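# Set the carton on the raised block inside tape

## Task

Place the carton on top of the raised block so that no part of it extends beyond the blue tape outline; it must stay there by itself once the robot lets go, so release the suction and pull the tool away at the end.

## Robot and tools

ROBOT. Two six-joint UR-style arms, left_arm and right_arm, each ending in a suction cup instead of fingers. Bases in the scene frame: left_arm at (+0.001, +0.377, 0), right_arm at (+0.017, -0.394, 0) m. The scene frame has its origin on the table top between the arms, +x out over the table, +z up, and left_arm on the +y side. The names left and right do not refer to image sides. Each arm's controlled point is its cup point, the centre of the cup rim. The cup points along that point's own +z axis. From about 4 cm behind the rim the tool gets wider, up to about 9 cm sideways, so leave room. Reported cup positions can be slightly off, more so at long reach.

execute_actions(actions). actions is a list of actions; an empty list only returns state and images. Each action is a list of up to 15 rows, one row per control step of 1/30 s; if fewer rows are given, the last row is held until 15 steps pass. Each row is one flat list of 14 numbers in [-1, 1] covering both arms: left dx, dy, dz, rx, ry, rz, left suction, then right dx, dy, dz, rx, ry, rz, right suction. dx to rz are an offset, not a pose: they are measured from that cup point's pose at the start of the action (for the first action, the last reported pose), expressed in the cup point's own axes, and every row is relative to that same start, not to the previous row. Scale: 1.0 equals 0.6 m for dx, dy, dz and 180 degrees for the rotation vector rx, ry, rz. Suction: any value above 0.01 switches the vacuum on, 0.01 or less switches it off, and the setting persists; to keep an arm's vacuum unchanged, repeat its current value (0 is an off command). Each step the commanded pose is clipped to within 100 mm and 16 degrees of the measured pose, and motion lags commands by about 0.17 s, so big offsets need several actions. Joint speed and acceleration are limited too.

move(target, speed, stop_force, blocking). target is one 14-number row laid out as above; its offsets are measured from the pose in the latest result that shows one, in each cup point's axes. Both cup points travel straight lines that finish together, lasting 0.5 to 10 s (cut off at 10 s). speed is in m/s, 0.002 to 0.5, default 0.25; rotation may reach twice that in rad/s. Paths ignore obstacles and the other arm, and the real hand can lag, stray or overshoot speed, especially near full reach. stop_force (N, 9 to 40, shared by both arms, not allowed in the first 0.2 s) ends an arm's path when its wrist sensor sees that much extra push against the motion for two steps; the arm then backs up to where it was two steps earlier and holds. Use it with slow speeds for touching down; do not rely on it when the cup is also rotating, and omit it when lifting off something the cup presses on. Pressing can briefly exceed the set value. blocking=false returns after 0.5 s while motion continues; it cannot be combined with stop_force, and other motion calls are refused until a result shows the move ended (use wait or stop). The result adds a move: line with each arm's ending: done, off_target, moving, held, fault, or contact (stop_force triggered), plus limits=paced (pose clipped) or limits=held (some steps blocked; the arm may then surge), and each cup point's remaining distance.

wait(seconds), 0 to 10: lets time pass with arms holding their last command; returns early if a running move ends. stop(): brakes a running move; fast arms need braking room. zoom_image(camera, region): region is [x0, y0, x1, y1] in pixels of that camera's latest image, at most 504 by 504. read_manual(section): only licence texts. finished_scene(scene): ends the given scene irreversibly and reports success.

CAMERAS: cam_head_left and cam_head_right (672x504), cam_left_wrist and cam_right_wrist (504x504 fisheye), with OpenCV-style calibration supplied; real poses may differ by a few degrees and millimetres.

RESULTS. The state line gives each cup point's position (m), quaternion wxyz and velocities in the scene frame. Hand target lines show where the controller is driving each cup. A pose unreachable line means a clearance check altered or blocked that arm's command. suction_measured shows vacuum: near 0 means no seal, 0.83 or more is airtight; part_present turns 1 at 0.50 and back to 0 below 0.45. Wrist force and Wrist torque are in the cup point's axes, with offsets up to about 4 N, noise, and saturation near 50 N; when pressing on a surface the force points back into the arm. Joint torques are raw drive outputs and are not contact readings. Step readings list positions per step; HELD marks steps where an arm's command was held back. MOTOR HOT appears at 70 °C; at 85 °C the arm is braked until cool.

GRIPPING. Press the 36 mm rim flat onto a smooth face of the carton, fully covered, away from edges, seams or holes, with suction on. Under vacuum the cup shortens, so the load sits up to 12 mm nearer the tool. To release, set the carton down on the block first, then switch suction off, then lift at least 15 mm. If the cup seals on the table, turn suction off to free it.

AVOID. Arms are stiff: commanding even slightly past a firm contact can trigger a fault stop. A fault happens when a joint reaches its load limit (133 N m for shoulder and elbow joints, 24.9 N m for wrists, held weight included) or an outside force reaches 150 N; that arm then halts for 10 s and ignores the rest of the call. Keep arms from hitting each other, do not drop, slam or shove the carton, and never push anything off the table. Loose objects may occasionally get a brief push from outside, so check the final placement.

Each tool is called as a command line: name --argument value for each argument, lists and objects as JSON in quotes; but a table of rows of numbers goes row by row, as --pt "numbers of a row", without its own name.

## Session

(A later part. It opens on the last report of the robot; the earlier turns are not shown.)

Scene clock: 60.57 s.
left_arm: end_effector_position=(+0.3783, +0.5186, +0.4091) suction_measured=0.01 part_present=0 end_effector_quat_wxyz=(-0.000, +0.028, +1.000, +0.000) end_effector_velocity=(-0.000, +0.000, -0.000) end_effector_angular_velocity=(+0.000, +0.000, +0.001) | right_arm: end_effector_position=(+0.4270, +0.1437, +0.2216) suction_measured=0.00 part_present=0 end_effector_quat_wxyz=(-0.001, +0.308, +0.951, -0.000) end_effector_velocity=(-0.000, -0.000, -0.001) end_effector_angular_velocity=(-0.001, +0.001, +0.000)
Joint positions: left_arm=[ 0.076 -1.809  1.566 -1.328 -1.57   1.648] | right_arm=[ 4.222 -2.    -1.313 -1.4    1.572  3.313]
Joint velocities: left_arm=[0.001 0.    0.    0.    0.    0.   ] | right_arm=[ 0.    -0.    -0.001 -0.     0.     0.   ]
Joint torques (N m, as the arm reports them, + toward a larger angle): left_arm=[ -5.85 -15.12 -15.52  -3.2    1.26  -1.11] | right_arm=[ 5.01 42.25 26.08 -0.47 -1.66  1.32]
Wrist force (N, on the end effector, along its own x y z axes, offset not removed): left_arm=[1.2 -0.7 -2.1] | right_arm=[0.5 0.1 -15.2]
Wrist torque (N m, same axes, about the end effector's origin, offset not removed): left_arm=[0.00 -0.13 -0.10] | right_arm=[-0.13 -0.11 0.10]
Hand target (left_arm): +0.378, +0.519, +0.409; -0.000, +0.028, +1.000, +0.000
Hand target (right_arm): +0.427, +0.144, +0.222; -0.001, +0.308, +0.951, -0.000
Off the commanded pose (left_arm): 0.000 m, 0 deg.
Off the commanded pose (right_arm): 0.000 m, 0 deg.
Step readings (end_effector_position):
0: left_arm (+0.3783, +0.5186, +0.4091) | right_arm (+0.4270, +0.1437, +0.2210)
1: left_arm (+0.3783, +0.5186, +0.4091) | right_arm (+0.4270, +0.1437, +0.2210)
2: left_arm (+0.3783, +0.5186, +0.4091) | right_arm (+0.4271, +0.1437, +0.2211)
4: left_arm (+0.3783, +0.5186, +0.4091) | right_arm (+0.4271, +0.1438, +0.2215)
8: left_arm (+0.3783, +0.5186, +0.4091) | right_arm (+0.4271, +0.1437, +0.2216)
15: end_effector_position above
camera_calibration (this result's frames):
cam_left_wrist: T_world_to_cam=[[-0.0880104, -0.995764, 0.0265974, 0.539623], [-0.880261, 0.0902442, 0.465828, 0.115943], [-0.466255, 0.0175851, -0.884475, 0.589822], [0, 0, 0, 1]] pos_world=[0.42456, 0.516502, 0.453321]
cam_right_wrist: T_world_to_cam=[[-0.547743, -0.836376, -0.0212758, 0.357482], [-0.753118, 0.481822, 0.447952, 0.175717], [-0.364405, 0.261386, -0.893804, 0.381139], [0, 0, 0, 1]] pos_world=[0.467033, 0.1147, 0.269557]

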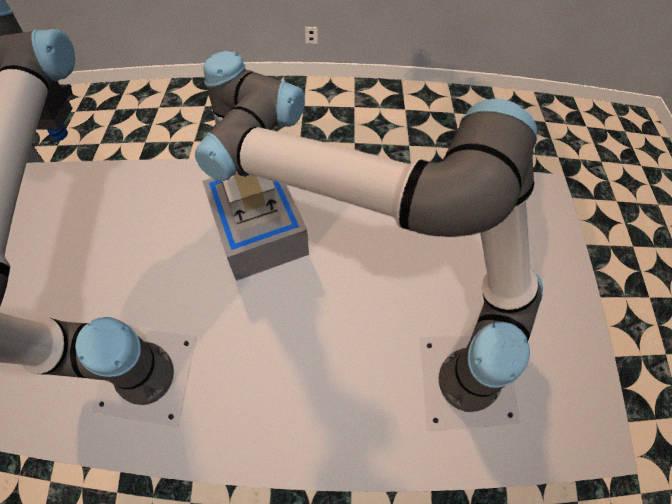

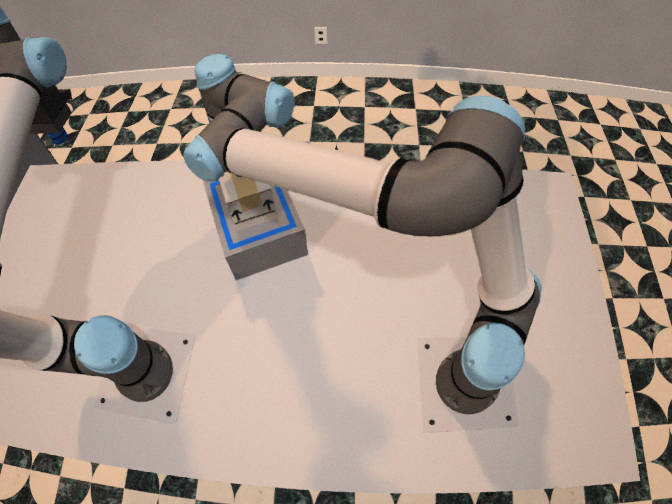

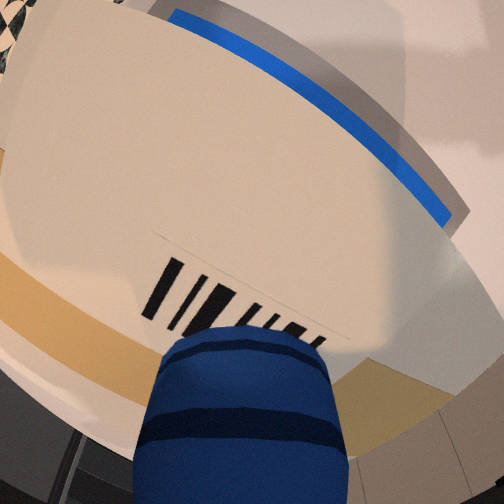

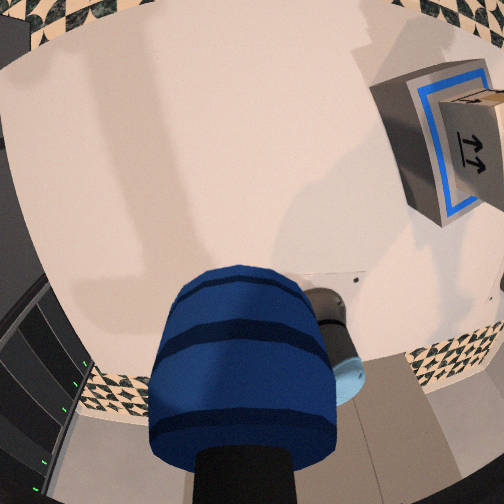

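move --target '[0,0,0,0,0,0,0,0,0,-0.07,0,0,0,0]' --speed 0.15

move --target '[0,0,0,0,0,0,0,-0.293,-0.405,-0.15,0,0,0,0]' --speed 0.35

zoom_image --camera "cam_head_left" --region '[170, 100, 400, 300]'

Scene clock: 64.63 s.
left_arm: end_effector_position=(+0.3783, +0.5186, +0.4091) suction_measured=0.01 part_present=0 end_effector_quat_wxyz=(-0.000, +0.028, +1.000, +0.000) end_effector_velocity=(+0.000, -0.000, +0.000) end_effector_angular_velocity=(+0.001, -0.000, -0.001) | right_arm: end_effector_position=(+0.4271, +0.1436, +0.2634) suction_measured=0.00 part_present=0 end_effector_quat_wxyz=(-0.001, +0.308, +0.951, +0.000) end_effector_velocity=(+0.000, +0.000, +0.004) end_effector_angular_velocity=(+0.001, -0.001, -0.000)
Joint positions: left_arm=[ 0.076 -1.809  1.566 -1.328 -1.57   1.648] | right_arm=[ 4.222 -1.987 -1.224 -1.502  1.572  3.313]
Joint velocities: left_arm=[-0.    -0.     0.    -0.     0.001  0.   ] | right_arm=[-0.    -0.     0.009 -0.007 -0.     0.   ]
Joint torques (N m, as the arm reports them, + toward a larger angle): left_arm=[ -5.24 -14.94 -14.61  -3.19   1.15  -0.7 ] | right_arm=[ 8.06 44.55 32.09  0.66 -1.26  0.61]
Wrist force (N, on the end effector, along its own x y z axes, offset not removed): left_arm=[2.2 0.8 1.6] | right_arm=[0.0 -0.4 -1.9]
Wrist torque (N m, same axes, about the end effector's origin, offset not removed): left_arm=[0.14 -0.46 -0.04] | right_arm=[-0.49 0.11 0.04]
Hand target (left_arm): +0.378, +0.519, +0.409; -0.000, +0.028, +1.000, +0.000
Hand target (right_arm): +0.427, +0.144, +0.264; -0.001, +0.308, +0.951, -0.000
Off the commanded pose (left_arm): 0.000 m, 0 deg.
Off the commanded pose (right_arm): 0.000 m, 0 deg.
move: done
camera_calibration (this result's frames):
cam_left_wrist: T_world_to_cam=[[-0.0880104, -0.995764, 0.0265977, 0.539623], [-0.880261, 0.0902443, 0.465828, 0.115943], [-0.466255, 0.0175848, -0.884475, 0.589822], [0, 0, 0, 1]] pos_world=[0.424561, 0.516502, 0.453321]
cam_right_wrist: T_world_to_cam=[[-0.547743, -0.836371, -0.0214711, 0.358398], [-0.753186, 0.481767, 0.447896, 0.157126], [-0.364264, 0.261504, -0.893828, 0.418408], [0, 0, 0, 1]] pos_world=[0.467066, 0.114641, 0.311304]

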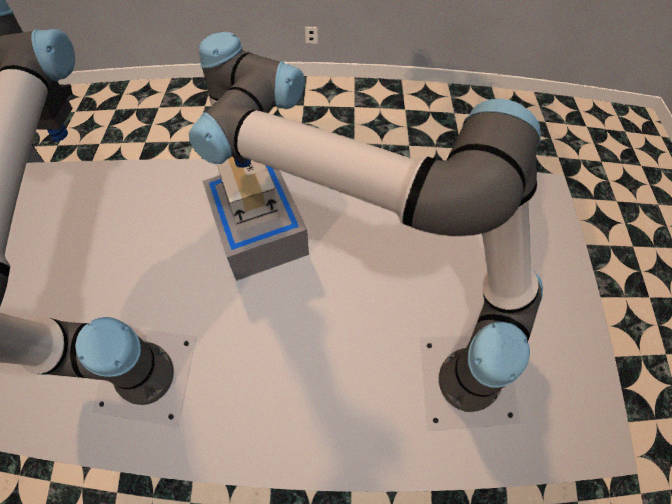

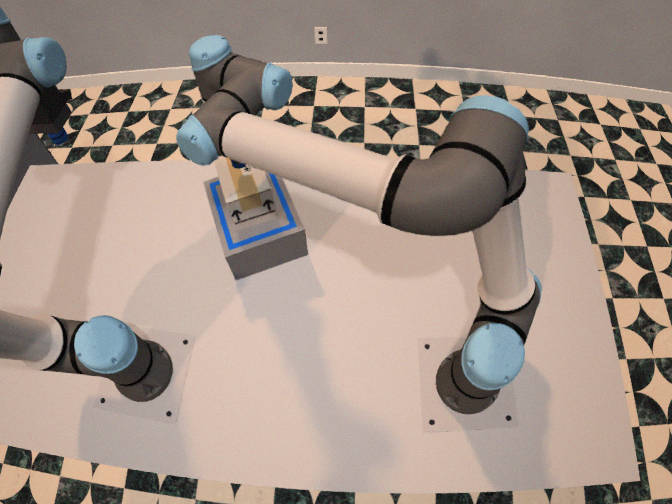

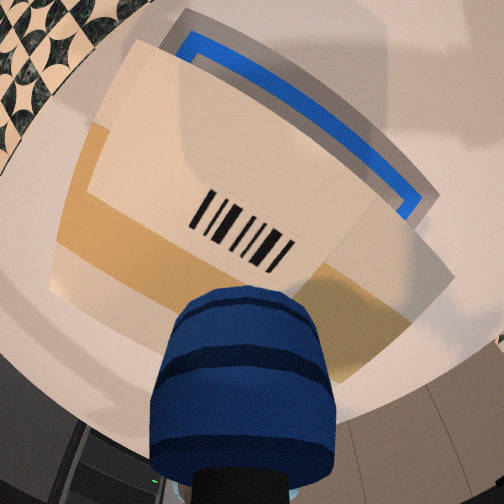

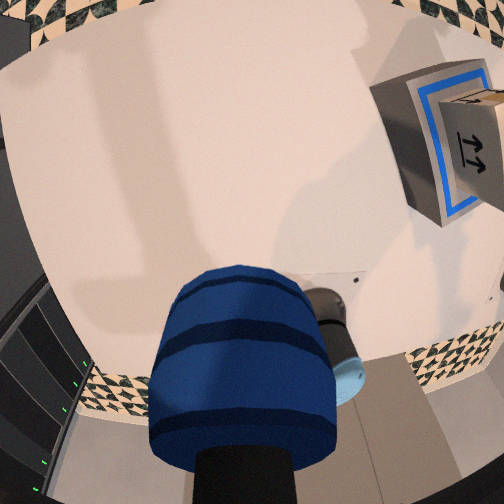

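Scene clock: 66.33 s.
left_arm: end_effector_position=(+0.3783, +0.5186, +0.4091) suction_measured=0.01 part_present=0 end_effector_quat_wxyz=(-0.000, +0.028, +1.000, +0.000) end_effector_velocity=(+0.000, -0.000, +0.000) end_effector_angular_velocity=(+0.001, -0.000, -0.002) | right_arm: end_effector_position=(+0.4272, -0.1559, +0.3533) suction_measured=0.00 part_present=0 end_effector_quat_wxyz=(-0.001, +0.308, +0.951, +0.000) end_effector_velocity=(+0.000, -0.002, +0.001) end_effector_angular_velocity=(+0.000, -0.001, +0.001)
Joint positions: left_arm=[ 0.076 -1.809  1.566 -1.328 -1.57   1.648] | right_arm=[ 3.915 -1.487 -1.583 -1.642  1.572  3.006]
Joint velocities: left_arm=[-0.001 -0.    -0.    -0.     0.001  0.001] | right_arm=[-0.003  0.003  0.001 -0.002 -0.    -0.004]
Joint torques (N m, as the arm reports them, + toward a larger angle): left_arm=[ -7.06 -14.69 -15.41  -3.15   1.16  -1.01] | right_arm=[-9.67 29.09 17.47  0.81  2.63 -2.67]
Wrist force (N, on the end effector, along its own x y z axes, offset not removed): left_arm=[1.2 -0.2 0.4] | right_arm=[1.0 1.7 0.5]
Wrist torque (N m, same axes, about the end effector's origin, offset not removed): left_arm=[-0.25 -0.26 -0.01] | right_arm=[0.05 -0.10 -0.02]
Hand target (left_arm): +0.378, +0.519, +0.409; -0.000, +0.028, +1.000, +0.000
Hand target (right_arm): +0.427, -0.156, +0.353; -0.001, +0.308, +0.951, +0.000
Off the commanded pose (left_arm): 0.000 m, 0 deg.
Off the commanded pose (right_arm): 0.000 m, 0 deg.
move: done
camera_calibration (this result's frames):
cam_left_wrist: T_world_to_cam=[[-0.0880103, -0.995764, 0.0265976, 0.539623], [-0.880261, 0.0902442, 0.465828, 0.115943], [-0.466256, 0.0175848, -0.884475, 0.589822], [0, 0, 0, 1]] pos_world=[0.42456, 0.516502, 0.453321]
cam_right_wrist: T_world_to_cam=[[-0.547774, -0.836338, -0.0219683, 0.110057], [-0.753177, 0.481534, 0.448163, 0.261089], [-0.364237, 0.262038, -0.893682, 0.577191], [0, 0, 0, 1]] pos_world=[0.467166, -0.184924, 0.401233]

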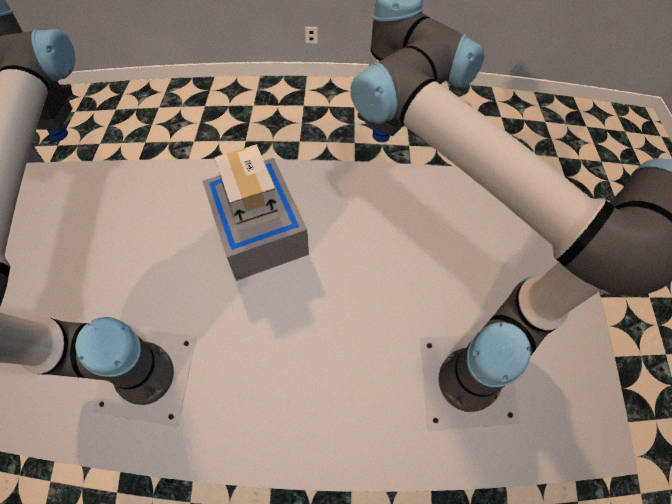

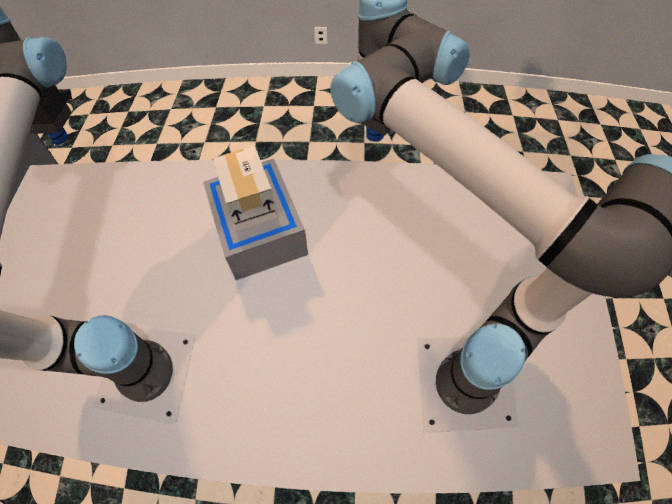

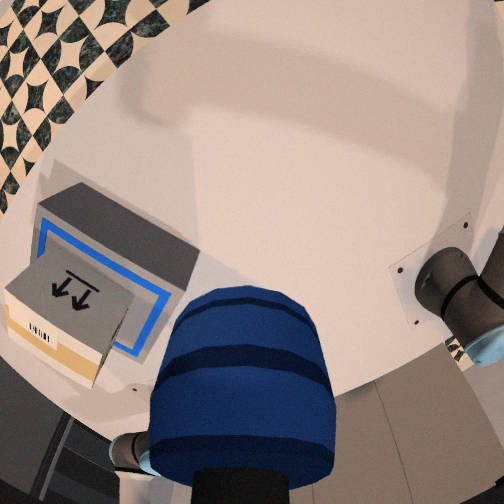

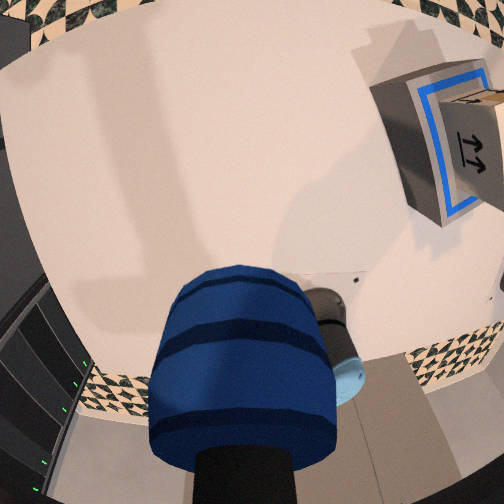

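Region (170, 100, 400, 300) of cam_head_left's 672x504 image, scaled by 2.191, with more detail than that image has; it fills the top 438 rows of this view, and the rest is white.

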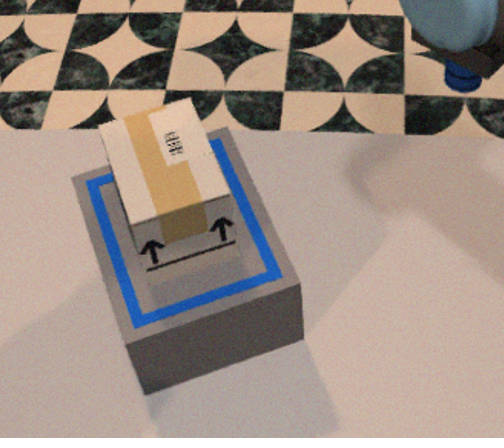

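The carton is inside the outline on all sides.

finished_scene --scene 1

The scene is finished: the task was done.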